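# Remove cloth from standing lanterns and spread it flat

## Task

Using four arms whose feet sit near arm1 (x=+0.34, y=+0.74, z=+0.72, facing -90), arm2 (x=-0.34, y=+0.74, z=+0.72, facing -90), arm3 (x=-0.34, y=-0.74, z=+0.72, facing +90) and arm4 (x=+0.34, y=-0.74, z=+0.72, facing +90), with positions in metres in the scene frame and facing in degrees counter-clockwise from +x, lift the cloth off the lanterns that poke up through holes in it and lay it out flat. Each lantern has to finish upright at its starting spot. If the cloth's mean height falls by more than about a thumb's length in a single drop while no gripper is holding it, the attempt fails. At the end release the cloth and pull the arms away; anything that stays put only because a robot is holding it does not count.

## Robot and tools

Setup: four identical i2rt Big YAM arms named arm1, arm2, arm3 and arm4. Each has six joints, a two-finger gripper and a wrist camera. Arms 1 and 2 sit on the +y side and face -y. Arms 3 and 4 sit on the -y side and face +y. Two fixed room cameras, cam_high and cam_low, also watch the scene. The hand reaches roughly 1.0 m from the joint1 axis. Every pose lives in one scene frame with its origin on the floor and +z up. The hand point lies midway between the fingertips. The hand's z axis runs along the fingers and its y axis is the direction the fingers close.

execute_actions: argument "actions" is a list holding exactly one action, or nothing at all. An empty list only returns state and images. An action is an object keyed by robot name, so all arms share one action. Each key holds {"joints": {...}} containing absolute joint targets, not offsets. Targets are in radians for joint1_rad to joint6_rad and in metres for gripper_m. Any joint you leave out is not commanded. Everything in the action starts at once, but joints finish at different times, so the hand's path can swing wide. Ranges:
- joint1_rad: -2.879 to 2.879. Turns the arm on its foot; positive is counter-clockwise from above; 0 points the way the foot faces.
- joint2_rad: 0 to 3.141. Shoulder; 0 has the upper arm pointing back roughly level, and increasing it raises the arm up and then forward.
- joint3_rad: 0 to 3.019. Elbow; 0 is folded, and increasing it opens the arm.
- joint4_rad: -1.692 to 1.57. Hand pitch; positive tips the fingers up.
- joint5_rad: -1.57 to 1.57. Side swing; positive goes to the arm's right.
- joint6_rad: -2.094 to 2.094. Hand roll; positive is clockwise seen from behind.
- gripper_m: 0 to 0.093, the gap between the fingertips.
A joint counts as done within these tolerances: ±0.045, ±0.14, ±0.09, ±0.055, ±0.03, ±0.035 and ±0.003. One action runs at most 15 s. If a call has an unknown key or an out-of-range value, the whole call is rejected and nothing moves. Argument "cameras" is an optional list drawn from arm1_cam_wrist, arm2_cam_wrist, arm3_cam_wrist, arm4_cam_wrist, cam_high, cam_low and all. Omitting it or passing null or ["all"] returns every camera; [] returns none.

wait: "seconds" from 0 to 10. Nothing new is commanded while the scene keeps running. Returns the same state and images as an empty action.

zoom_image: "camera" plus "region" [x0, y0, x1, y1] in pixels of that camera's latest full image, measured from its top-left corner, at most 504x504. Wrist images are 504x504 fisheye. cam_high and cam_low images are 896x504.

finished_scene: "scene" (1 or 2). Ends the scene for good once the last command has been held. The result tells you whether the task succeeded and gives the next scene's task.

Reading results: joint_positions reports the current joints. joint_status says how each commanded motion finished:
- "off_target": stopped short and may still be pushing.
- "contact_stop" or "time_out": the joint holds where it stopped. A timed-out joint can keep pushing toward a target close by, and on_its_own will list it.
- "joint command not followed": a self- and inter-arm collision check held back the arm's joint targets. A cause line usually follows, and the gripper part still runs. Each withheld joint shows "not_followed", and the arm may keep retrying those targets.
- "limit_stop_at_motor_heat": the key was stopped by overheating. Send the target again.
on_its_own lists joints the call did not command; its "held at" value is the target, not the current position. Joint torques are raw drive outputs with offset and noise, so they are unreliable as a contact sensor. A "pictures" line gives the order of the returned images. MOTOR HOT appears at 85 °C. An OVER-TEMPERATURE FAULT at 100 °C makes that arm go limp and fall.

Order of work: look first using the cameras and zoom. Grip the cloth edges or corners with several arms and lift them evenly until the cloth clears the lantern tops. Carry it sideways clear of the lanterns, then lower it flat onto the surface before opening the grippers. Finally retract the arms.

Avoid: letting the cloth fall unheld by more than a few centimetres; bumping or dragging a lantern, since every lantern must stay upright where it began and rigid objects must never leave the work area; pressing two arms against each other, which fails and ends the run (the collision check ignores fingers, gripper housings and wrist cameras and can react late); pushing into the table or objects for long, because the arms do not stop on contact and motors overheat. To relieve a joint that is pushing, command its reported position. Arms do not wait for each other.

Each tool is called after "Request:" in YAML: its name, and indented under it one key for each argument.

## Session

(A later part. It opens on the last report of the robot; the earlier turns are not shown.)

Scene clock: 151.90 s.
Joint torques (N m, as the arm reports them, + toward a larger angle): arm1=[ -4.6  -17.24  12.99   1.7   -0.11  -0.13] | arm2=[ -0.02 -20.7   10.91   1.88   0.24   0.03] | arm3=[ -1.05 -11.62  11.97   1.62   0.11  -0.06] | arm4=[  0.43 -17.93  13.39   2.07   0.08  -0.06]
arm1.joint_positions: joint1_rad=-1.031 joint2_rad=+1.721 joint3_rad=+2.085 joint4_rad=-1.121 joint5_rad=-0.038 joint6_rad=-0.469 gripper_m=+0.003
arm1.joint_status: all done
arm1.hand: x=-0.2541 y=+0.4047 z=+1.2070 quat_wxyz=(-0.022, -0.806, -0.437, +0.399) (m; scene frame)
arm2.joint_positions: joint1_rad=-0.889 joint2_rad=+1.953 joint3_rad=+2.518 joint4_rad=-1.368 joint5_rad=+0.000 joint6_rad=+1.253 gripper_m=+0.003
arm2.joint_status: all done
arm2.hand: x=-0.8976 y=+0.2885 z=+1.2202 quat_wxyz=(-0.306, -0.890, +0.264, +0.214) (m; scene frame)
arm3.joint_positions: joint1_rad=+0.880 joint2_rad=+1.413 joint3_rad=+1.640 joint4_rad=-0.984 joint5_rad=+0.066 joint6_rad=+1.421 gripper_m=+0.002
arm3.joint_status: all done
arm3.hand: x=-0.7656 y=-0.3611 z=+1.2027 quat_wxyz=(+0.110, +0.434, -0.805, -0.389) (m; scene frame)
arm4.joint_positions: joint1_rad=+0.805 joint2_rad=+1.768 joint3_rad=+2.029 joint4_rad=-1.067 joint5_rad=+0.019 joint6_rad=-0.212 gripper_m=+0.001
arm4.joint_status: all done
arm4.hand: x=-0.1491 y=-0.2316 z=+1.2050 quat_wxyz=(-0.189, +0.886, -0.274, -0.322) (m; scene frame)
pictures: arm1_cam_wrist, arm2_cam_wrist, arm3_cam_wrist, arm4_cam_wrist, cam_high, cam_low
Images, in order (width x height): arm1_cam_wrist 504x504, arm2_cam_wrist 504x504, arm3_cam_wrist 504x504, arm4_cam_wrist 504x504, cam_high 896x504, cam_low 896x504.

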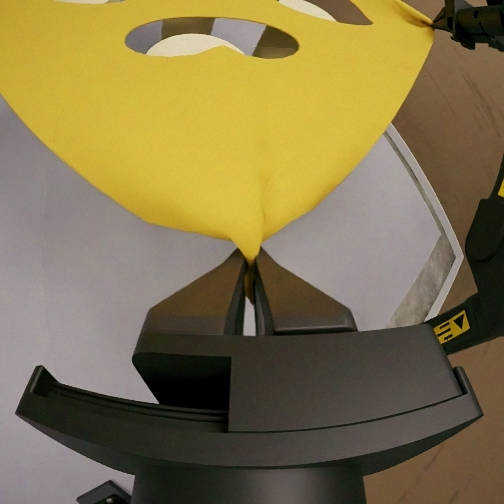

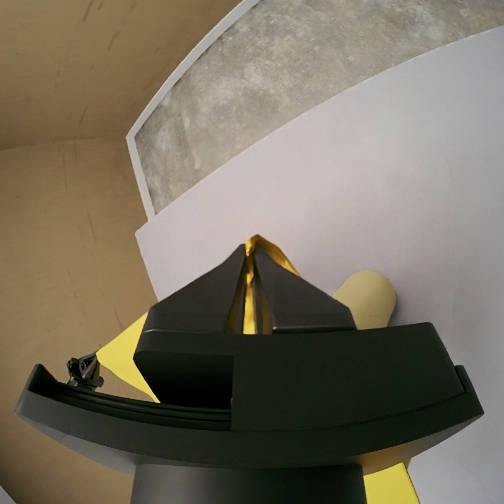

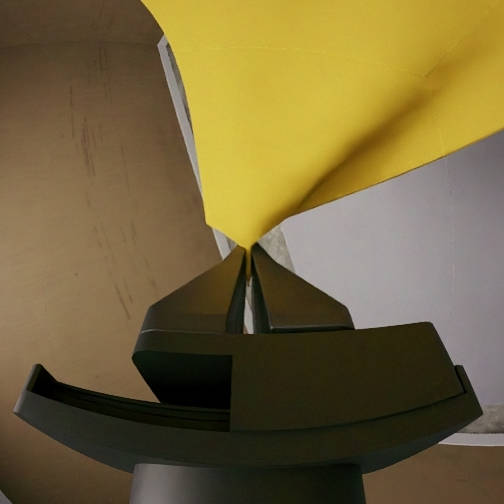

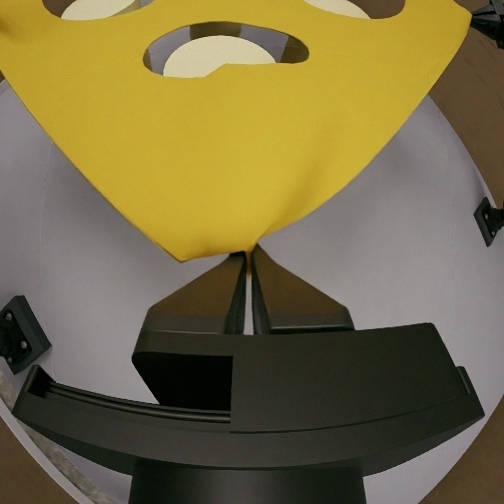

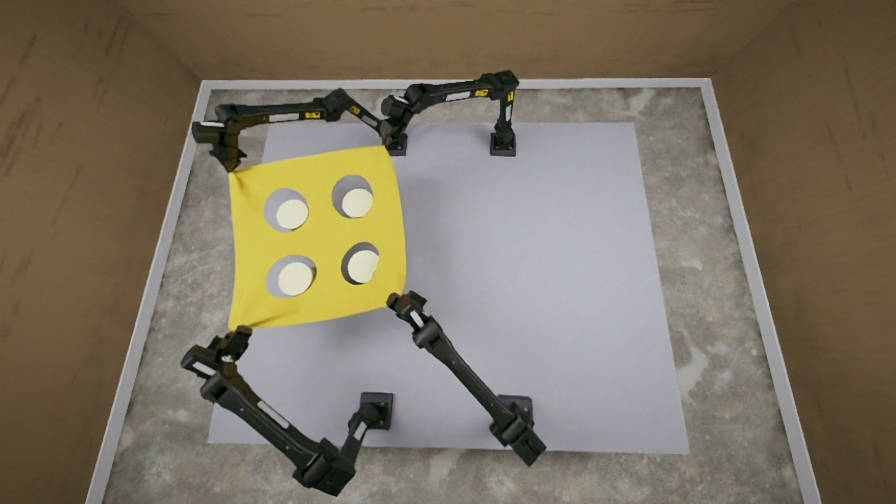

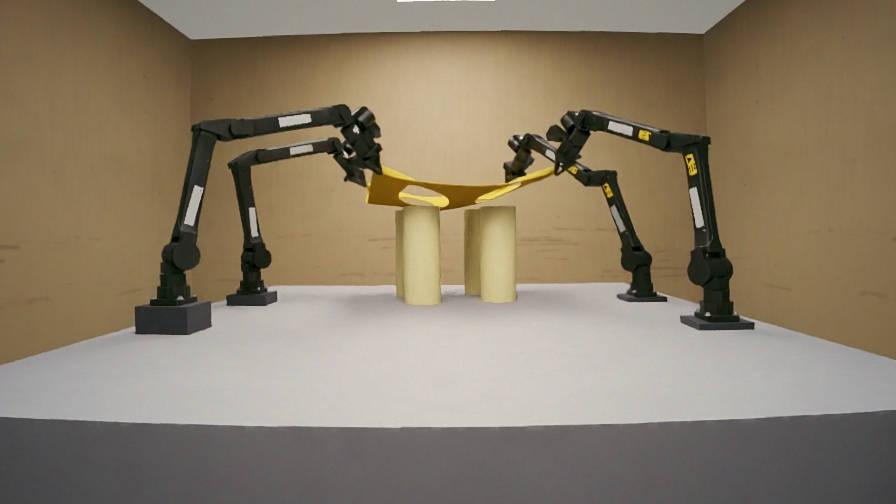

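Request:
execute_actions:
  actions:
    - {"arm1": {"joints": {"joint2_rad": 1.692, "joint3_rad": 2.22}}, "arm2": {"joints": {"joint2_rad": 1.908, "joint4_rad": -1.265}}, "arm3": {"joints": {"joint2_rad": 1.40, "joint3_rad": 1.758}}, "arm4": {"joints": {"joint2_rad": 1.73, "joint3_rad": 2.157}}}
  cameras: ["cam_high", "cam_low", "arm3_cam_wrist", "arm4_cam_wrist"]

Scene clock: 163.47 s.
Joint torques (N m, as the arm reports them, + toward a larger angle): arm1=[ -4.84 -17.67  12.84   1.71  -0.11  -0.11] | arm2=[ -0.43 -21.73  10.87   2.79   0.25   0.02] | arm3=[ -0.77 -11.65  12.24   1.7    0.11  -0.06] | arm4=[  0.48 -18.27  13.42   2.18   0.09  -0.07]
arm1.joint_positions: joint1_rad=-1.031 joint2_rad=+1.719 joint3_rad=+2.164 joint4_rad=-1.121 joint5_rad=-0.038 joint6_rad=-0.469 gripper_m=+0.003
arm1.joint_status: all done
arm1.hand: x=-0.2540 y=+0.4045 z=+1.2503 quat_wxyz=(-0.022, -0.791, -0.429, +0.436) (m; scene frame)
arm2.joint_positions: joint1_rad=-0.889 joint2_rad=+1.930 joint3_rad=+2.518 joint4_rad=-1.291 joint5_rad=-0.001 joint6_rad=+1.253 gripper_m=+0.003
arm2.joint_status: all done
arm2.hand: x=-0.9007 y=+0.2855 z=+1.2506 quat_wxyz=(-0.344, -0.871, +0.258, +0.240) (m; scene frame)
arm3.joint_positions: joint1_rad=+0.880 joint2_rad=+1.402 joint3_rad=+1.710 joint4_rad=-0.984 joint5_rad=+0.066 joint6_rad=+1.421 gripper_m=+0.002
arm3.joint_status: all done
arm3.hand: x=-0.7658 y=-0.3613 z=+1.2471 quat_wxyz=(+0.123, +0.425, -0.791, -0.423) (m; scene frame)
arm4.joint_positions: joint1_rad=+0.805 joint2_rad=+1.752 joint3_rad=+2.100 joint4_rad=-1.067 joint5_rad=+0.019 joint6_rad=-0.212 gripper_m=+0.001
arm4.joint_status: all done
arm4.hand: x=-0.1484 y=-0.2323 z=+1.2541 quat_wxyz=(-0.208, +0.870, -0.270, -0.357) (m; scene frame)
pictures: arm3_cam_wrist, arm4_cam_wrist, cam_high, cam_low
Images, in order (width x height): arm3_cam_wrist 504x504, arm4_cam_wrist 504x504, cam_high 896x504, cam_low 896x504.

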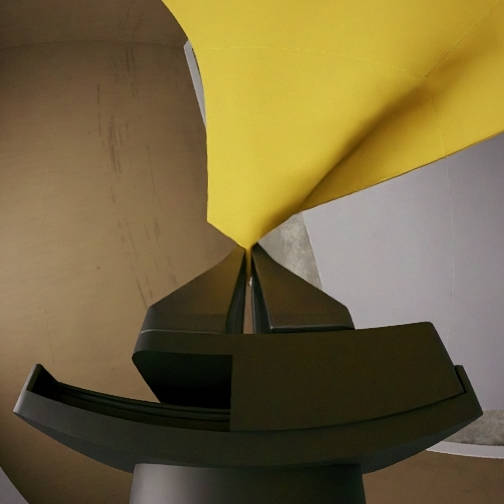

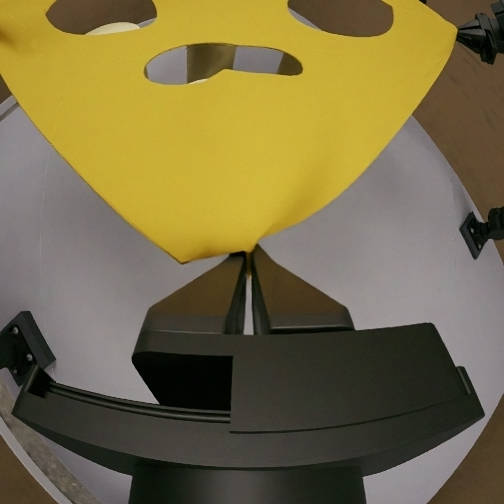

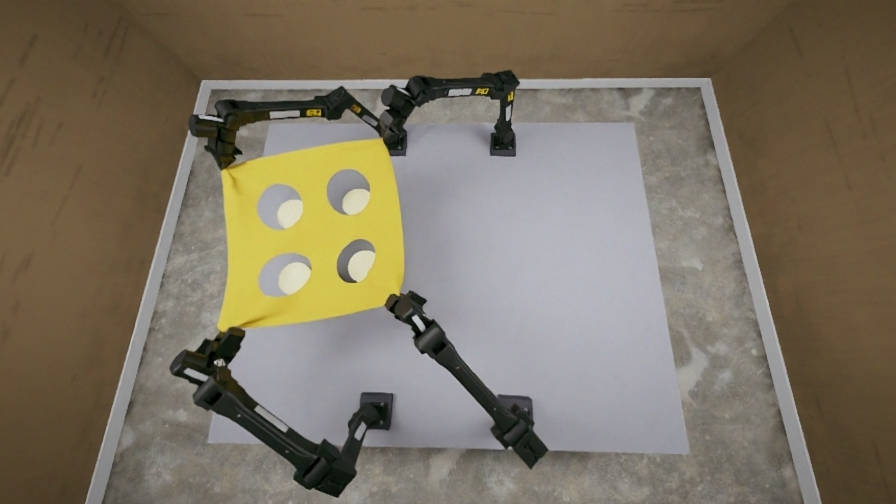

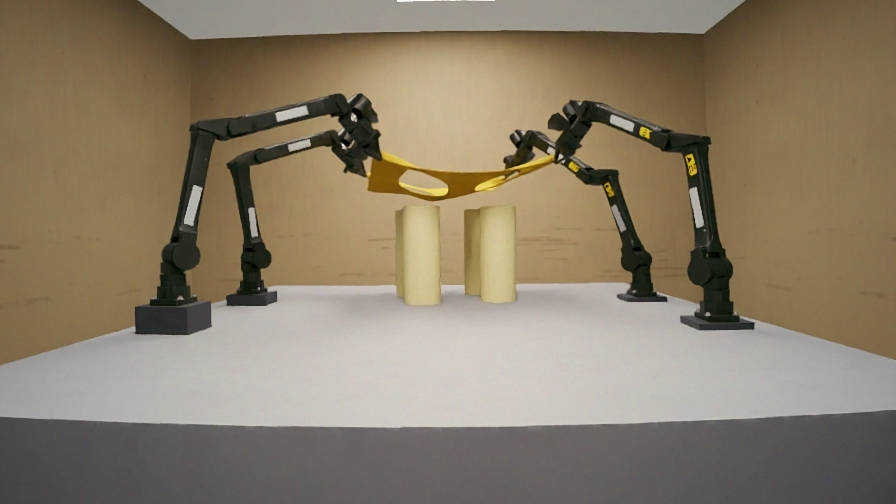

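The cloth is clear of the lantern tops. Translating it toward +x in steps.

Request:
execute_actions:
  actions:
    - {"arm1": {"joints": {"joint1_rad": -0.942, "joint2_rad": 1.552, "joint3_rad": 2.13, "joint4_rad": -1.30, "joint6_rad": -0.384}}, "arm2": {"joints": {"joint1_rad": -0.791, "joint2_rad": 1.768, "joint3_rad": 2.435, "joint4_rad": -1.388, "joint6_rad": 1.347}}, "arm3": {"joints": {"joint1_rad": 0.761, "joint2_rad": 1.29, "joint4_rad": -1.192, "joint6_rad": 1.306}}, "arm4": {"joints": {"joint1_rad": 0.688, "joint2_rad": 1.60, "joint3_rad": 2.045, "joint4_rad": -1.172, "joint6_rad": -0.325}}}

Scene clock: 172.93 s.
Joint torques (N m, as the arm reports them, + toward a larger angle): arm1=[ -5.72 -13.52   9.88   1.19  -0.09   0.18] | arm2=[ -1.11 -16.3    8.22   1.6    0.3    0.01] | arm3=[ 0.13 -9.71 11.16  0.86  0.02 -0.22] | arm4=[  1.8  -14.53   8.21   1.59   0.07  -0.04]
arm1.joint_positions: joint1_rad=-0.936 joint2_rad=+1.562 joint3_rad=+2.109 joint4_rad=-1.290 joint5_rad=-0.039 joint6_rad=-0.400 gripper_m=+0.003
arm1.joint_status: all done
arm1.hand: x=-0.1468 y=+0.3990 z=+1.2856 quat_wxyz=(-0.055, -0.798, -0.446, +0.401) (m; scene frame)
arm2.joint_positions: joint1_rad=-0.772 joint2_rad=+1.764 joint3_rad=+2.425 joint4_rad=-1.388 joint5_rad=-0.002 joint6_rad=+1.334 gripper_m=+0.003
arm2.joint_status: all done
arm2.hand: x=-0.7897 y=+0.2775 z=+1.2963 quat_wxyz=(-0.356, -0.880, +0.244, +0.198) (m; scene frame)
arm3.joint_positions: joint1_rad=+0.747 joint2_rad=+1.287 joint3_rad=+1.718 joint4_rad=-1.178 joint5_rad=+0.068 joint6_rad=+1.316 gripper_m=+0.002
arm3.joint_status: all done
arm3.hand: x=-0.6620 y=-0.3615 z=+1.2752 quat_wxyz=(+0.064, +0.421, -0.810, -0.404) (m; scene frame)
arm4.joint_positions: joint1_rad=+0.677 joint2_rad=+1.601 joint3_rad=+2.046 joint4_rad=-1.162 joint5_rad=+0.019 joint6_rad=-0.314 gripper_m=+0.001
arm4.joint_status: all done
arm4.hand: x=-0.0380 y=-0.2305 z=+1.3047 quat_wxyz=(-0.248, +0.866, -0.281, -0.331) (m; scene frame)
pictures: arm1_cam_wrist, arm2_cam_wrist, arm3_cam_wrist, arm4_cam_wrist, cam_high, cam_low
Images, in order (width x height): arm1_cam_wrist 504x504, arm2_cam_wrist 504x504, arm3_cam_wrist 504x504, arm4_cam_wrist 504x504, cam_high 896x504, cam_low 896x504.

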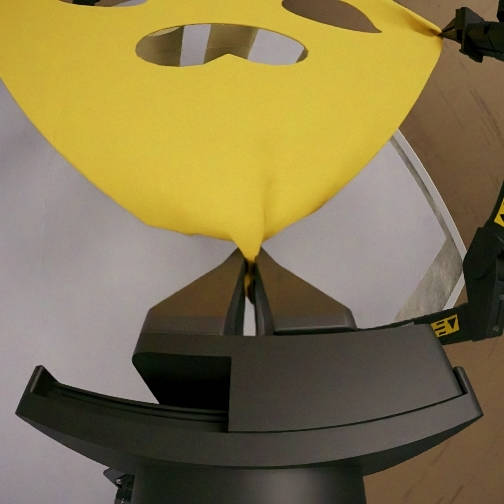

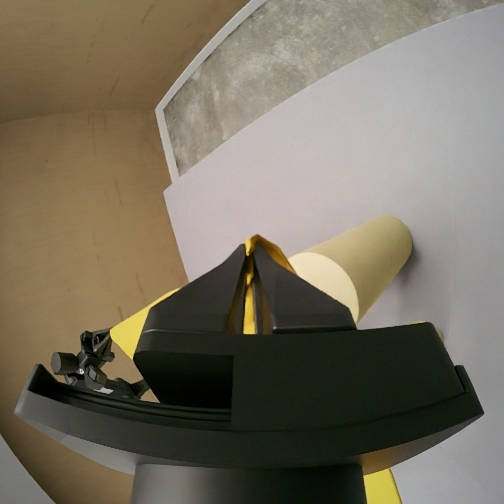

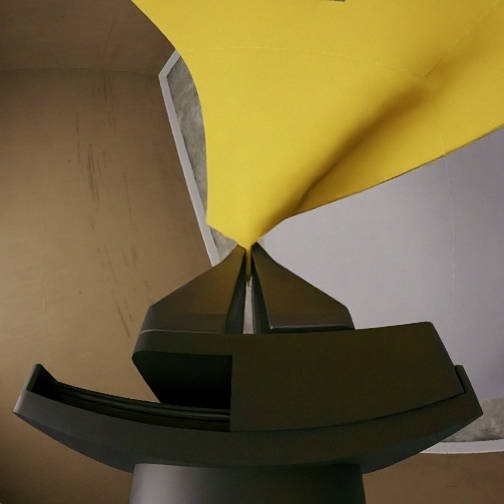

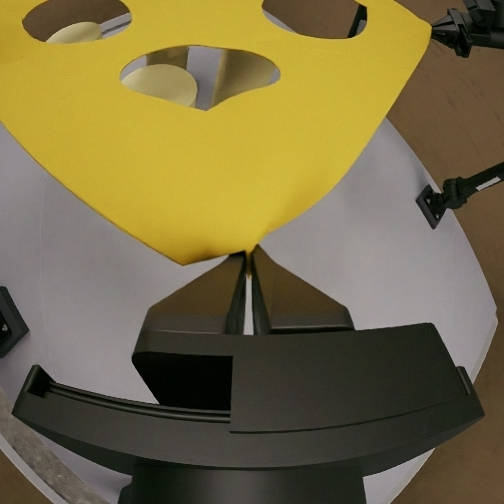

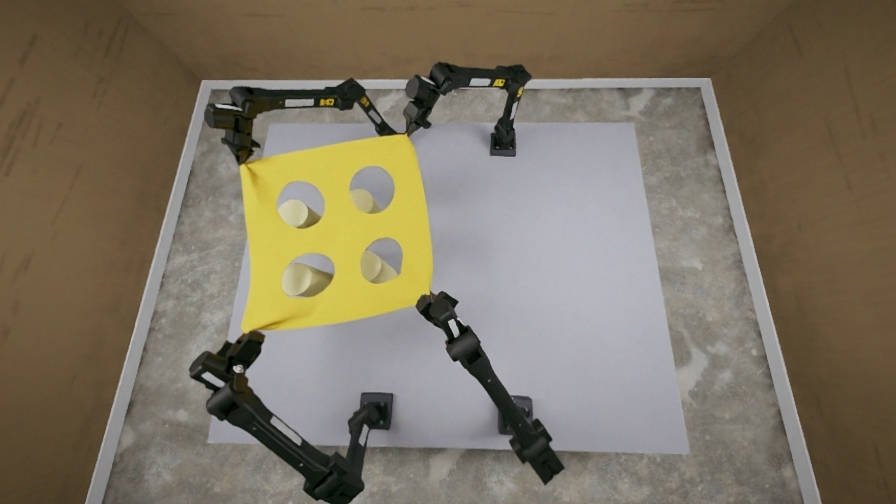

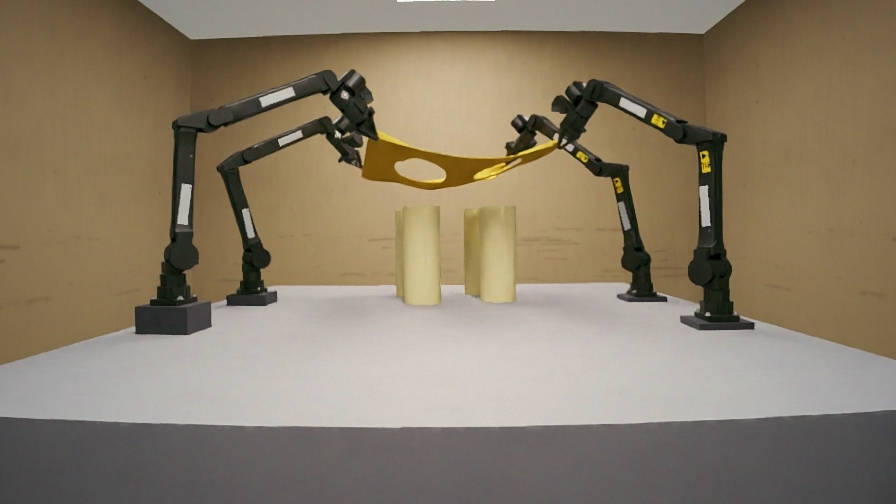

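Request:
execute_actions:
  actions:
    - {"arm1": {"joints": {"joint1_rad": -0.781, "joint2_rad": 1.343, "joint3_rad": 1.94, "joint4_rad": -1.43, "joint6_rad": -0.205}}, "arm2": {"joints": {"joint1_rad": -0.623, "joint2_rad": 1.58, "joint3_rad": 2.236, "joint4_rad": -1.462, "joint6_rad": 1.54}}, "arm3": {"joints": {"joint1_rad": 0.535, "joint2_rad": 1.135, "joint3_rad": 1.69, "joint4_rad": -1.372, "joint6_rad": 1.06}}, "arm4": {"joints": {"joint1_rad": 0.501, "joint2_rad": 1.448, "joint3_rad": 1.885, "joint4_rad": -1.29, "joint6_rad": -0.532}}}
  cameras: ["cam_high", "cam_low", "arm3_cam_wrist", "arm4_cam_wrist"]

Scene clock: 177.80 s.
Joint torques (N m, as the arm reports them, + toward a larger angle): arm1=[-5.91 -9.85  9.23  1.16 -0.08  0.16] | arm2=[ -1.16 -13.77   7.88   1.5    0.39   0.01] | arm3=[-0.24 -7.22  9.19  0.76  0.   -0.24] | arm4=[  1.87 -12.5    8.4    1.43   0.01  -0.1 ]
arm1.joint_positions: joint1_rad=-0.772 joint2_rad=+1.354 joint3_rad=+1.925 joint4_rad=-1.421 joint5_rad=-0.039 joint6_rad=-0.220 gripper_m=+0.003
arm1.joint_status: all done
arm1.hand: x=-0.0101 y=+0.3956 z=+1.2794 quat_wxyz=(-0.109, -0.820, -0.449, +0.338) (m; scene frame)
arm2.joint_positions: joint1_rad=-0.604 joint2_rad=+1.579 joint3_rad=+2.228 joint4_rad=-1.463 joint5_rad=-0.004 joint6_rad=+1.527 gripper_m=+0.003
arm2.joint_status: all done
arm2.hand: x=-0.6598 y=+0.2737 z=+1.2970 quat_wxyz=(-0.348, -0.893, +0.259, +0.117) (m; scene frame)
arm3.joint_positions: joint1_rad=+0.526 joint2_rad=+1.140 joint3_rad=+1.674 joint4_rad=-1.357 joint5_rad=+0.069 joint6_rad=+1.070 gripper_m=+0.002
arm3.joint_status: all done
arm3.hand: x=-0.5266 y=-0.3744 z=+1.2856 quat_wxyz=(-0.031, +0.438, -0.817, -0.373) (m; scene frame)
arm4.joint_positions: joint1_rad=+0.490 joint2_rad=+1.457 joint3_rad=+1.887 joint4_rad=-1.282 joint5_rad=+0.020 joint6_rad=-0.521 gripper_m=+0.001
arm4.joint_status: all done
arm4.hand: x=+0.0963 y=-0.2380 z=+1.2834 quat_wxyz=(-0.263, +0.894, -0.279, -0.233) (m; scene frame)
pictures: arm3_cam_wrist, arm4_cam_wrist, cam_high, cam_low
Images, in order (width x height): arm3_cam_wrist 504x504, arm4_cam_wrist 504x504, cam_high 896x504, cam_low 896x504.

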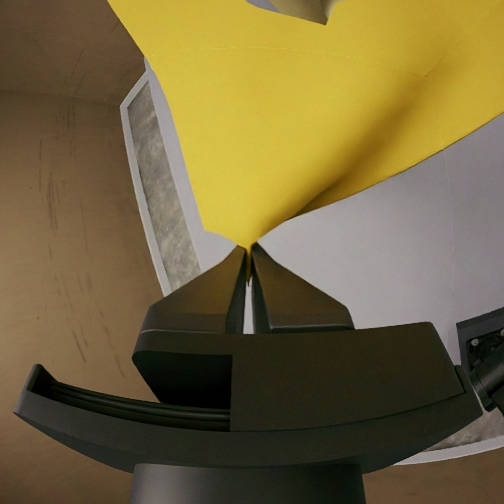

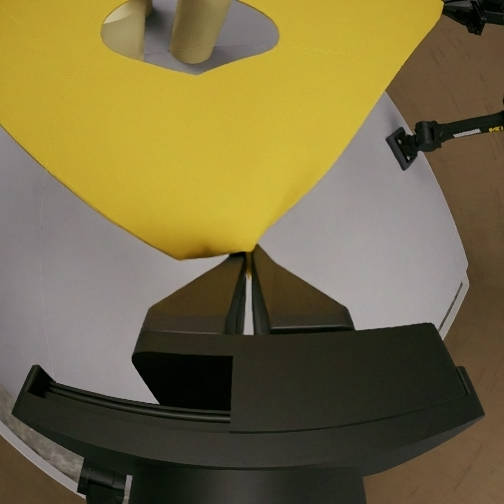

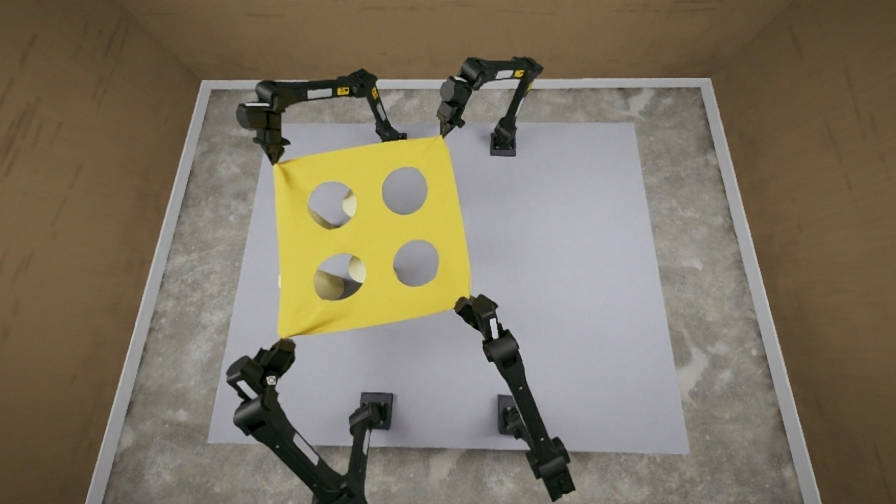

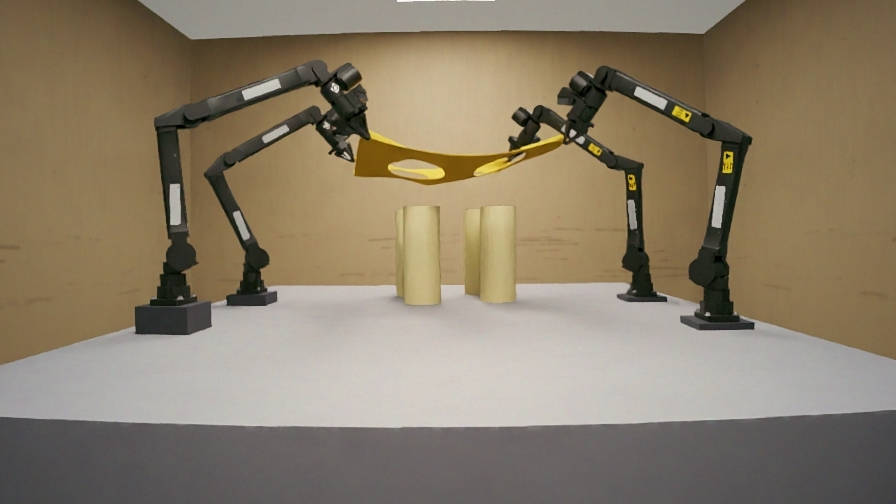

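Request:
execute_actions:
  actions:
    - {"arm1": {"joints": {"joint1_rad": -0.616, "joint2_rad": 1.19, "joint3_rad": 1.813, "joint4_rad": -1.455, "joint6_rad": -0.033}}, "arm2": {"joints": {"joint1_rad": -0.452, "joint2_rad": 1.447, "joint3_rad": 2.068, "joint6_rad": 1.72}}, "arm3": {"joints": {"joint1_rad": 0.288, "joint2_rad": 1.05, "joint3_rad": 1.637, "joint4_rad": -1.435, "joint6_rad": 0.81}}, "arm4": {"joints": {"joint1_rad": 0.333, "joint2_rad": 1.338, "joint3_rad": 1.778, "joint6_rad": -0.705}}}
  cameras: ["cam_high", "cam_low", "arm3_cam_wrist", "arm4_cam_wrist"]

Scene clock: 183.37 s.
Joint torques (N m, as the arm reports them, + toward a larger angle): arm1=[-5.49 -6.97  9.31  1.1  -0.09  0.14] | arm2=[ -1.   -13.38   8.06   1.43   0.34   0.03] | arm3=[-0.87 -5.75  8.59  0.68  0.03 -0.18] | arm4=[  1.82 -11.12   8.1    1.46   0.02  -0.04]
arm1.joint_positions: joint1_rad=-0.612 joint2_rad=+1.199 joint3_rad=+1.795 joint4_rad=-1.446 joint5_rad=-0.038 joint6_rad=-0.048 gripper_m=+0.003
arm1.joint_status: all done
arm1.hand: x=+0.0879 y=+0.3962 z=+1.2798 quat_wxyz=(-0.163, -0.823, -0.443, +0.316) (m; scene frame)
arm2.joint_positions: joint1_rad=-0.433 joint2_rad=+1.462 joint3_rad=+2.063 joint4_rad=-1.463 joint5_rad=-0.002 joint6_rad=+1.707 gripper_m=+0.003
arm2.joint_status: all done
arm2.hand: x=-0.5582 y=+0.2642 z=+1.2803 quat_wxyz=(-0.341, -0.900, +0.266, +0.051) (m; scene frame)
arm3.joint_positions: joint1_rad=+0.287 joint2_rad=+1.049 joint3_rad=+1.626 joint4_rad=-1.419 joint5_rad=+0.068 joint6_rad=+0.820 gripper_m=+0.002
arm3.joint_status: all done
arm3.hand: x=-0.4207 y=-0.3825 z=+1.2848 quat_wxyz=(-0.116, +0.445, -0.818, -0.346) (m; scene frame)
arm4.joint_positions: joint1_rad=+0.323 joint2_rad=+1.350 joint3_rad=+1.780 joint4_rad=-1.282 joint5_rad=+0.020 joint6_rad=-0.694 gripper_m=+0.001
arm4.joint_status: all done
arm4.hand: x=+0.1944 y=-0.2450 z=+1.2841 quat_wxyz=(-0.299, +0.894, -0.277, -0.185) (m; scene frame)
pictures: arm3_cam_wrist, arm4_cam_wrist, cam_high, cam_low
Images, in order (width x height): arm3_cam_wrist 504x504, arm4_cam_wrist 504x504, cam_high 896x504, cam_low 896x504.

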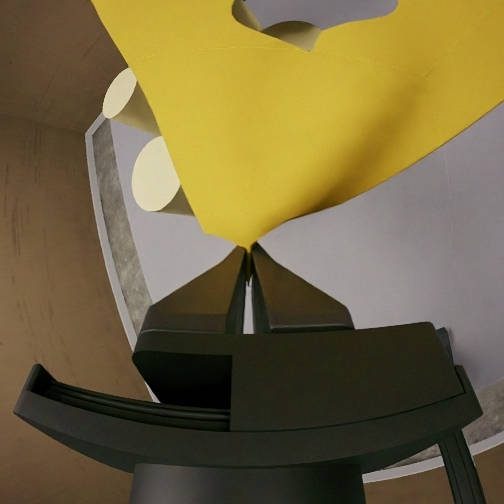

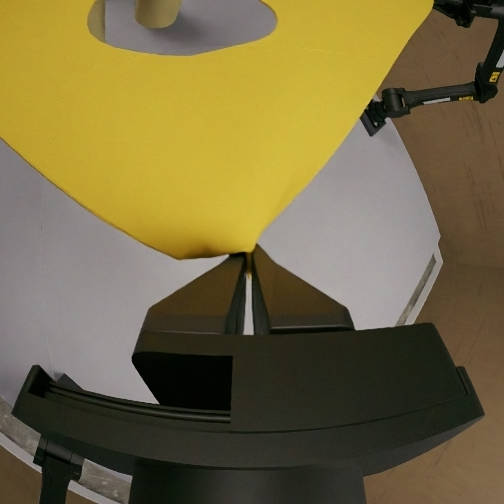

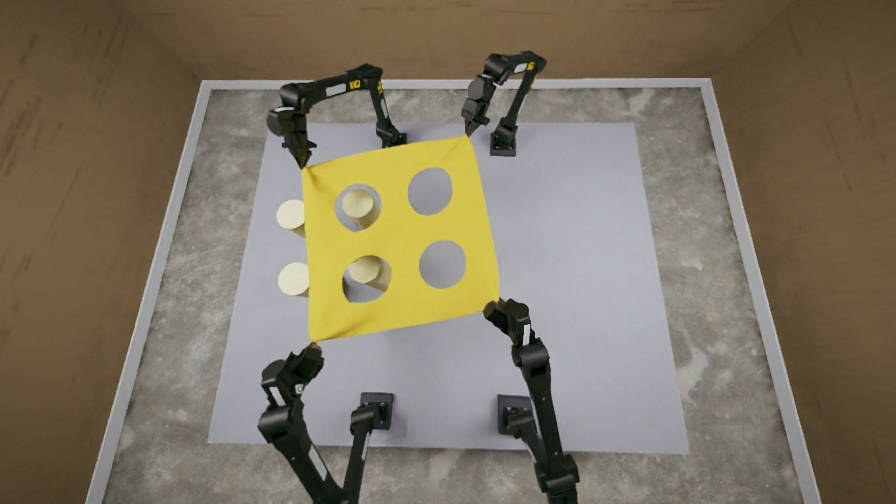

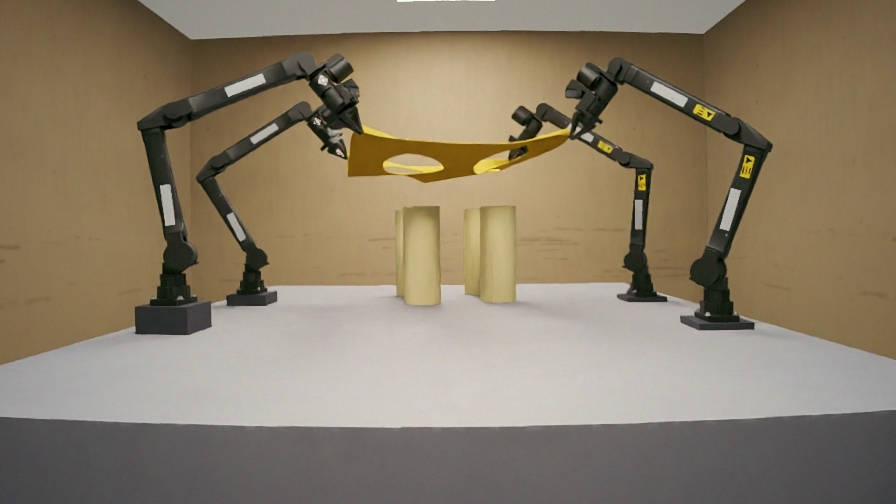

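Request:
execute_actions:
  actions:
    - {"arm1": {"joints": {"joint1_rad": -0.368, "joint2_rad": 1.094, "joint3_rad": 1.76, "joint4_rad": -1.52, "joint6_rad": 0.213}}, "arm2": {"joints": {"joint1_rad": -0.239, "joint2_rad": 1.338, "joint3_rad": 1.971, "joint4_rad": -1.495, "joint6_rad": 1.934}}, "arm3": {"joints": {"joint1_rad": -0.015, "joint2_rad": 1.03, "joint4_rad": -1.468, "joint6_rad": 0.513}}, "arm4": {"joints": {"joint1_rad": 0.117, "joint2_rad": 1.279, "joint3_rad": 1.731, "joint4_rad": -1.32, "joint6_rad": -0.921}}}
  cameras: ["cam_high", "cam_low", "arm3_cam_wrist", "arm4_cam_wrist"]

Scene clock: 189.57 s.
Joint torques (N m, as the arm reports them, + toward a larger angle): arm1=[-4.83 -5.42  9.24  1.05 -0.07  0.16] | arm2=[ -1.1  -10.98   8.18   1.14   0.28   0.04] | arm3=[-1.08 -6.63  8.61  0.63  0.03 -0.17] | arm4=[  1.7  -11.25   7.97   1.28   0.01  -0.03]
arm1.joint_positions: joint1_rad=-0.373 joint2_rad=+1.102 joint3_rad=+1.740 joint4_rad=-1.511 joint5_rad=-0.038 joint6_rad=+0.197 gripper_m=+0.003
arm1.joint_status: all done
arm1.hand: x=+0.1962 y=+0.3914 z=+1.2788 quat_wxyz=(-0.226, -0.828, -0.443, +0.258) (m; scene frame)
arm2.joint_positions: joint1_rad=-0.223 joint2_rad=+1.351 joint3_rad=+1.961 joint4_rad=-1.490 joint5_rad=-0.001 joint6_rad=+1.921 gripper_m=+0.003
arm2.joint_status: all done
arm2.hand: x=-0.4442 y=+0.2751 z=+1.2809 quat_wxyz=(-0.336, -0.902, +0.269, -0.021) (m; scene frame)
arm3.joint_positions: joint1_rad=-0.013 joint2_rad=+1.047 joint3_rad=+1.626 joint4_rad=-1.450 joint5_rad=+0.067 joint6_rad=+0.522 gripper_m=+0.002
arm3.joint_status: all done
arm3.hand: x=-0.3091 y=-0.3792 z=+1.2800 quat_wxyz=(-0.203, +0.446, -0.823, -0.286) (m; scene frame)
arm4.joint_positions: joint1_rad=+0.109 joint2_rad=+1.302 joint3_rad=+1.733 joint4_rad=-1.309 joint5_rad=+0.020 joint6_rad=-0.911 gripper_m=+0.001
arm4.joint_status: all done
arm4.hand: x=+0.3043 y=-0.2498 z=+1.2794 quat_wxyz=(-0.321, +0.899, -0.276, -0.113) (m; scene frame)
pictures: arm3_cam_wrist, arm4_cam_wrist, cam_high, cam_low
Images, in order (width x height): arm3_cam_wrist 504x504, arm4_cam_wrist 504x504, cam_high 896x504, cam_low 896x504.

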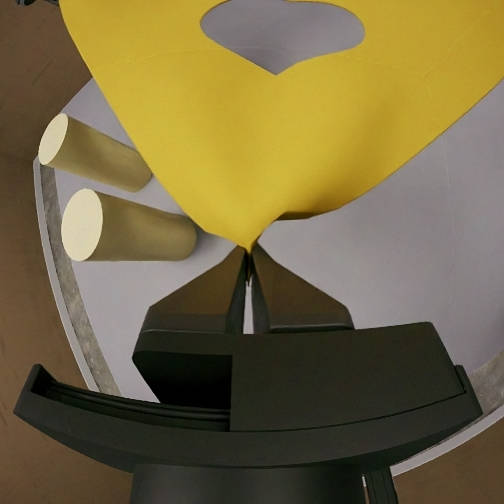

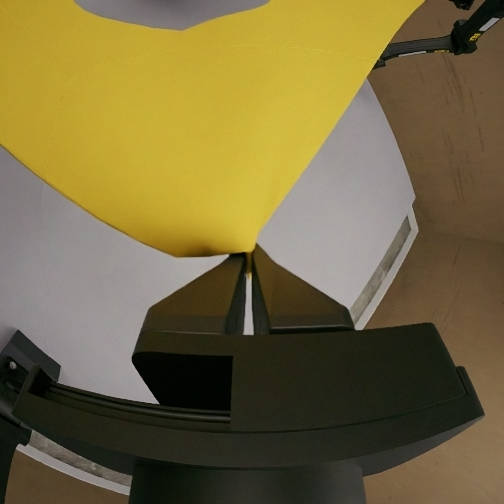

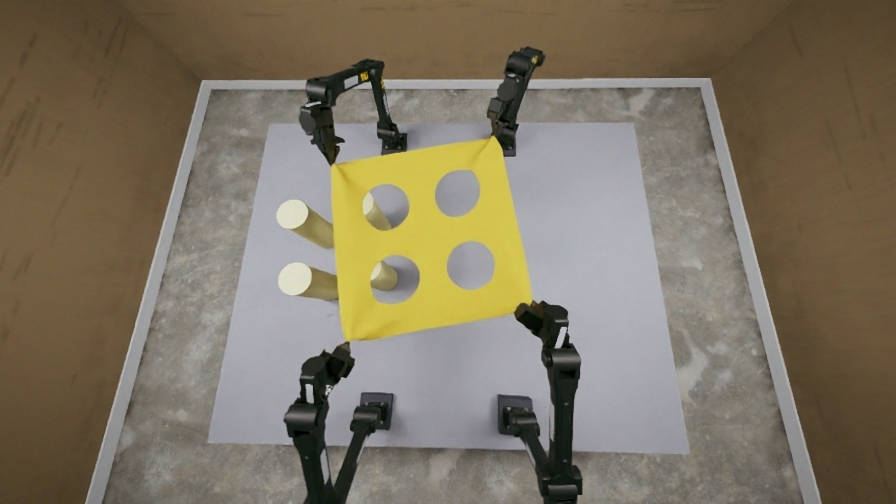

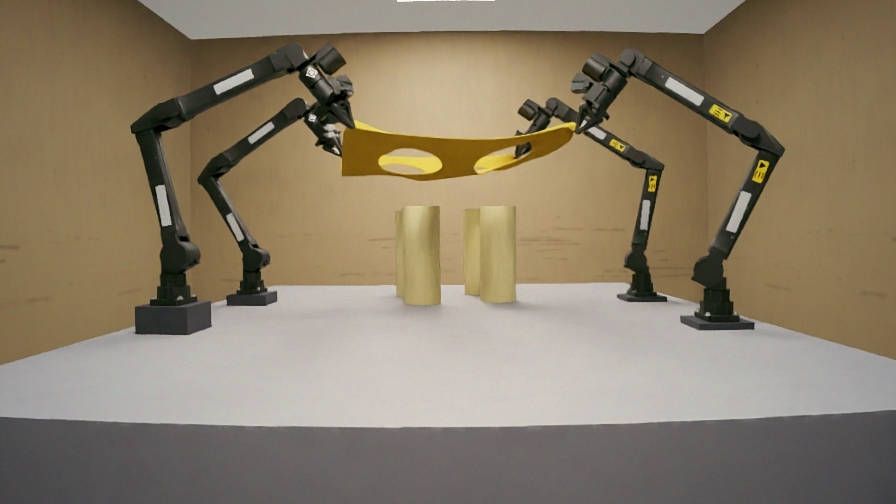

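Request:
execute_actions:
  actions:
    - {"arm1": {"joints": {"joint1_rad": -0.066, "joint2_rad": 1.04, "joint6_rad": 0.506}}, "arm2": {"joints": {"joint1_rad": -0.004, "joint2_rad": 1.325, "joint6_rad": 2.085}}, "arm3": {"joints": {"joint1_rad": -0.312, "joint4_rad": -1.36, "joint6_rad": 0.221}}, "arm4": {"joints": {"joint1_rad": -0.112, "joint6_rad": -1.147}}}
  cameras: ["cam_high", "cam_low", "arm3_cam_wrist", "arm4_cam_wrist"]

Scene clock: 193.17 s.
Joint torques (N m, as the arm reports them, + toward a larger angle): arm1=[-4.4  -4.78  9.05  1.11 -0.06  0.1 ] | arm2=[ -0.57 -11.85   8.28   1.12   0.23   0.05] | arm3=[-1.22 -6.67  8.75  2.1   0.07 -0.12] | arm4=[  1.29 -10.82   7.93   1.29   0.02  -0.08]
arm1.joint_positions: joint1_rad=-0.077 joint2_rad=+1.054 joint3_rad=+1.740 joint4_rad=-1.511 joint5_rad=-0.037 joint6_rad=+0.491 gripper_m=+0.003
arm1.joint_status: all done
arm1.hand: x=+0.3059 y=+0.3844 z=+1.2943 quat_wxyz=(-0.308, -0.821, -0.440, +0.194) (m; scene frame)
arm2.joint_positions: joint1_rad=+0.008 joint2_rad=+1.351 joint3_rad=+1.961 joint4_rad=-1.490 joint5_rad=+0.000 joint6_rad=+2.072 gripper_m=+0.003
arm2.joint_status: all done
arm2.hand: x=-0.3355 y=+0.2625 z=+1.2809 quat_wxyz=(-0.326, -0.912, +0.233, -0.084) (m; scene frame)
arm3.joint_positions: joint1_rad=-0.309 joint2_rad=+1.046 joint3_rad=+1.626 joint4_rad=-1.379 joint5_rad=+0.065 joint6_rad=+0.230 gripper_m=+0.002
arm3.joint_status: all done
arm3.hand: x=-0.1987 y=-0.3896 z=+1.2910 quat_wxyz=(-0.299, +0.437, -0.814, -0.238) (m; scene frame)
arm4.joint_positions: joint1_rad=-0.119 joint2_rad=+1.302 joint3_rad=+1.733 joint4_rad=-1.309 joint5_rad=+0.019 joint6_rad=-1.136 gripper_m=+0.001
arm4.joint_status: all done
arm4.hand: x=+0.4156 y=-0.2555 z=+1.2794 quat_wxyz=(-0.338, +0.899, -0.277, -0.038) (m; scene frame)
pictures: arm3_cam_wrist, arm4_cam_wrist, cam_high, cam_low
Images, in order (width x height): arm3_cam_wrist 504x504, arm4_cam_wrist 504x504, cam_high 896x504, cam_low 896x504.

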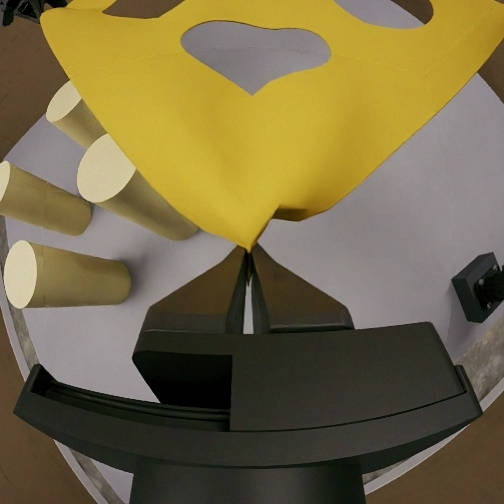

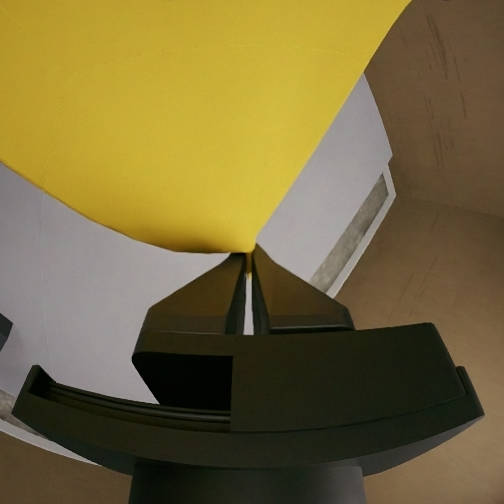

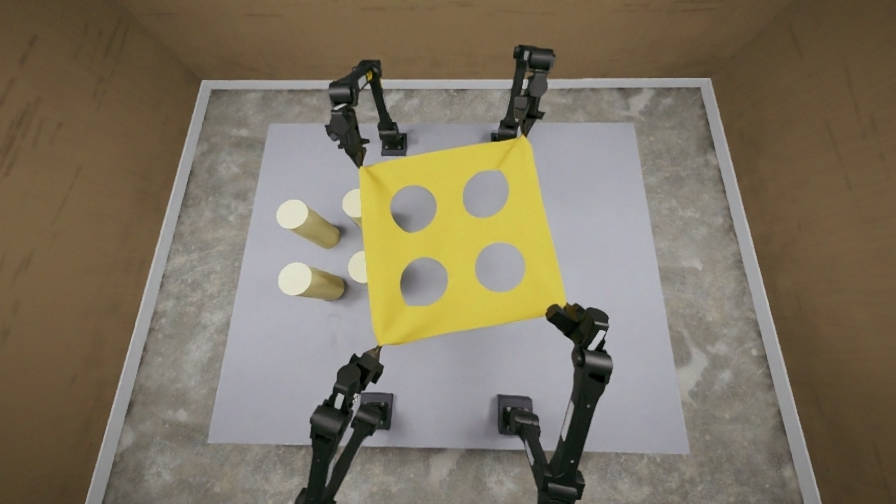

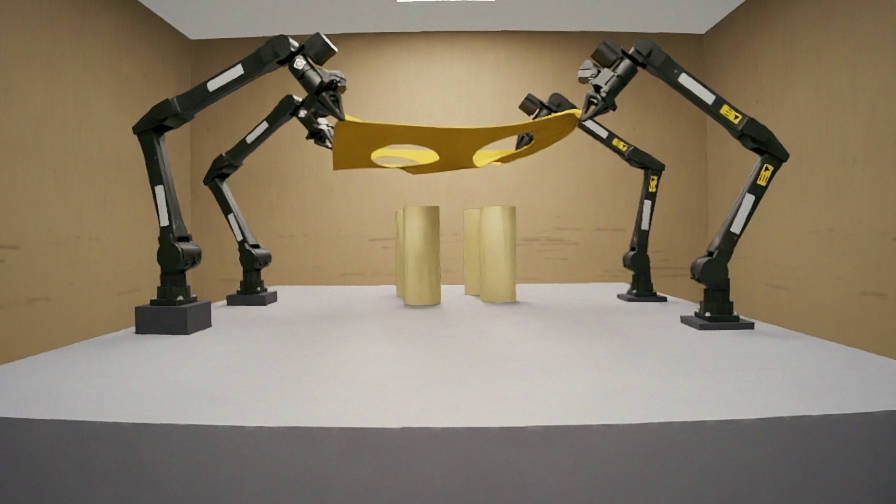

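Request:
execute_actions:
  actions:
    - {"arm1": {"joints": {"joint1_rad": 0.232, "joint4_rad": -1.452, "joint6_rad": 0.798}}, "arm2": {"joints": {"joint1_rad": 0.217, "joint4_rad": -1.42}}, "arm3": {"joints": {"joint1_rad": -0.55, "joint2_rad": 1.115, "joint4_rad": -1.288, "joint6_rad": -0.017}}, "arm4": {"joints": {"joint1_rad": -0.318, "joint4_rad": -1.185, "joint6_rad": -1.352}}}

Scene clock: 197.03 s.
Joint torques (N m, as the arm reports them, + toward a larger angle): arm1=[-4.34 -4.97  9.08  2.18 -0.13  0.08] | arm2=[ -0.63 -12.19   8.3    1.86   0.22   0.04] | arm3=[-0.95 -8.46  9.06  2.05  0.12 -0.13] | arm4=[  1.39 -11.17   8.11   2.38   0.07  -0.04]
arm1.joint_positions: joint1_rad=+0.220 joint2_rad=+1.054 joint3_rad=+1.740 joint4_rad=-1.468 joint5_rad=-0.036 joint6_rad=+0.783 gripper_m=+0.003
arm1.joint_status: all done
arm1.hand: x=+0.4126 y=+0.3825 z=+1.3006 quat_wxyz=(-0.369, -0.813, -0.439, +0.102) (m; scene frame)
arm2.joint_positions: joint1_rad=+0.229 joint2_rad=+1.351 joint3_rad=+1.961 joint4_rad=-1.430 joint5_rad=+0.000 joint6_rad=+2.073 gripper_m=+0.003
arm2.joint_status: all done
arm2.hand: x=-0.2288 y=+0.2631 z=+1.2908 quat_wxyz=(-0.341, -0.922, +0.130, -0.130) (m; scene frame)
arm3.joint_positions: joint1_rad=-0.548 joint2_rad=+1.133 joint3_rad=+1.626 joint4_rad=-1.305 joint5_rad=+0.064 joint6_rad=-0.009 gripper_m=+0.002
arm3.joint_status: all done
arm3.hand: x=-0.0932 y=-0.3919 z=+1.2696 quat_wxyz=(-0.340, +0.438, -0.817, -0.159) (m; scene frame)
arm4.joint_positions: joint1_rad=-0.323 joint2_rad=+1.302 joint3_rad=+1.733 joint4_rad=-1.205 joint5_rad=+0.018 joint6_rad=-1.341 gripper_m=+0.001
arm4.joint_status: all done
arm4.hand: x=+0.5187 y=-0.2642 z=+1.2967 quat_wxyz=(-0.387, +0.881, -0.272, +0.034) (m; scene frame)
pictures: arm1_cam_wrist, arm2_cam_wrist, arm3_cam_wrist, arm4_cam_wrist, cam_high, cam_low
Images, in order (width x height): arm1_cam_wrist 504x504, arm2_cam_wrist 504x504, arm3_cam_wrist 504x504, arm4_cam_wrist 504x504, cam_high 896x504, cam_low 896x504.

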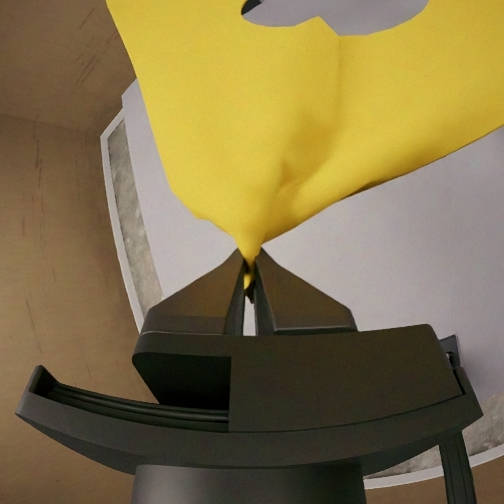

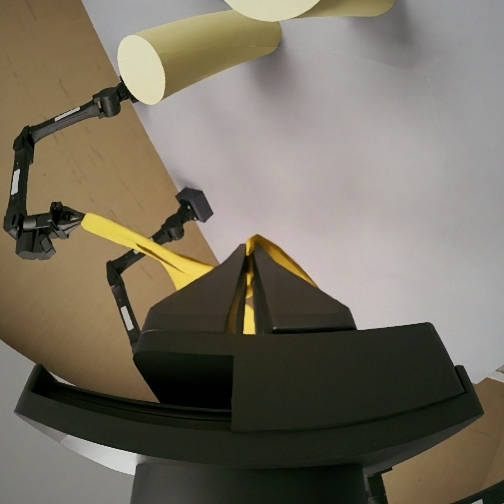

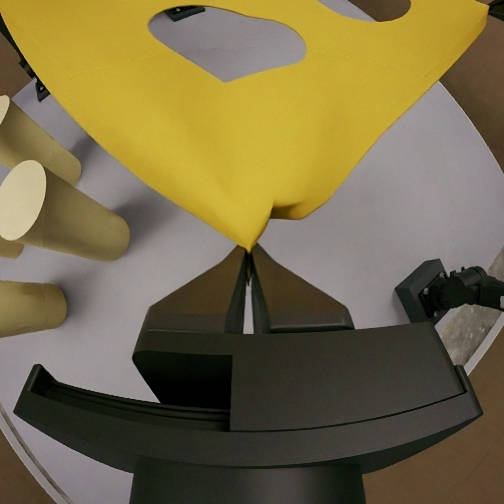

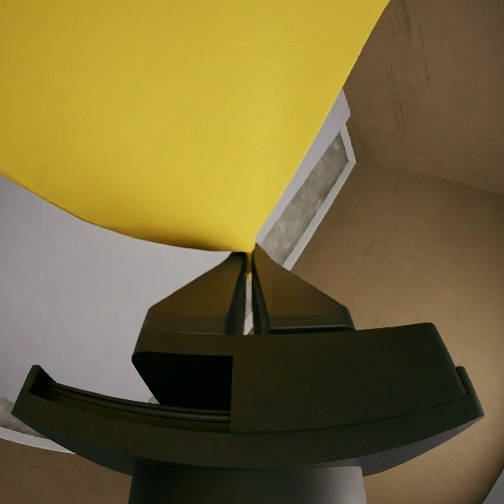

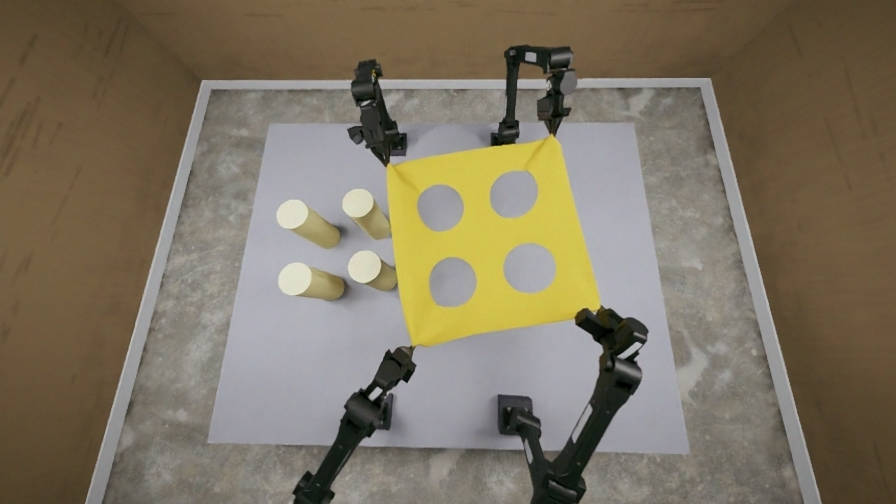

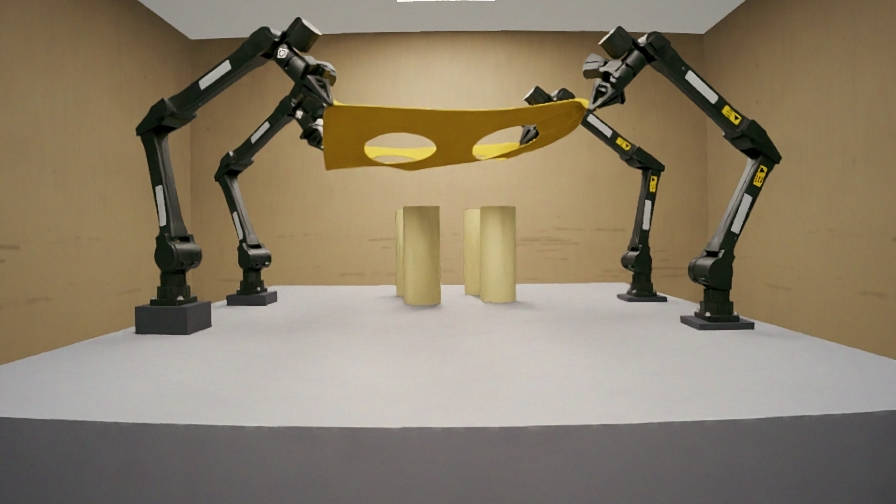

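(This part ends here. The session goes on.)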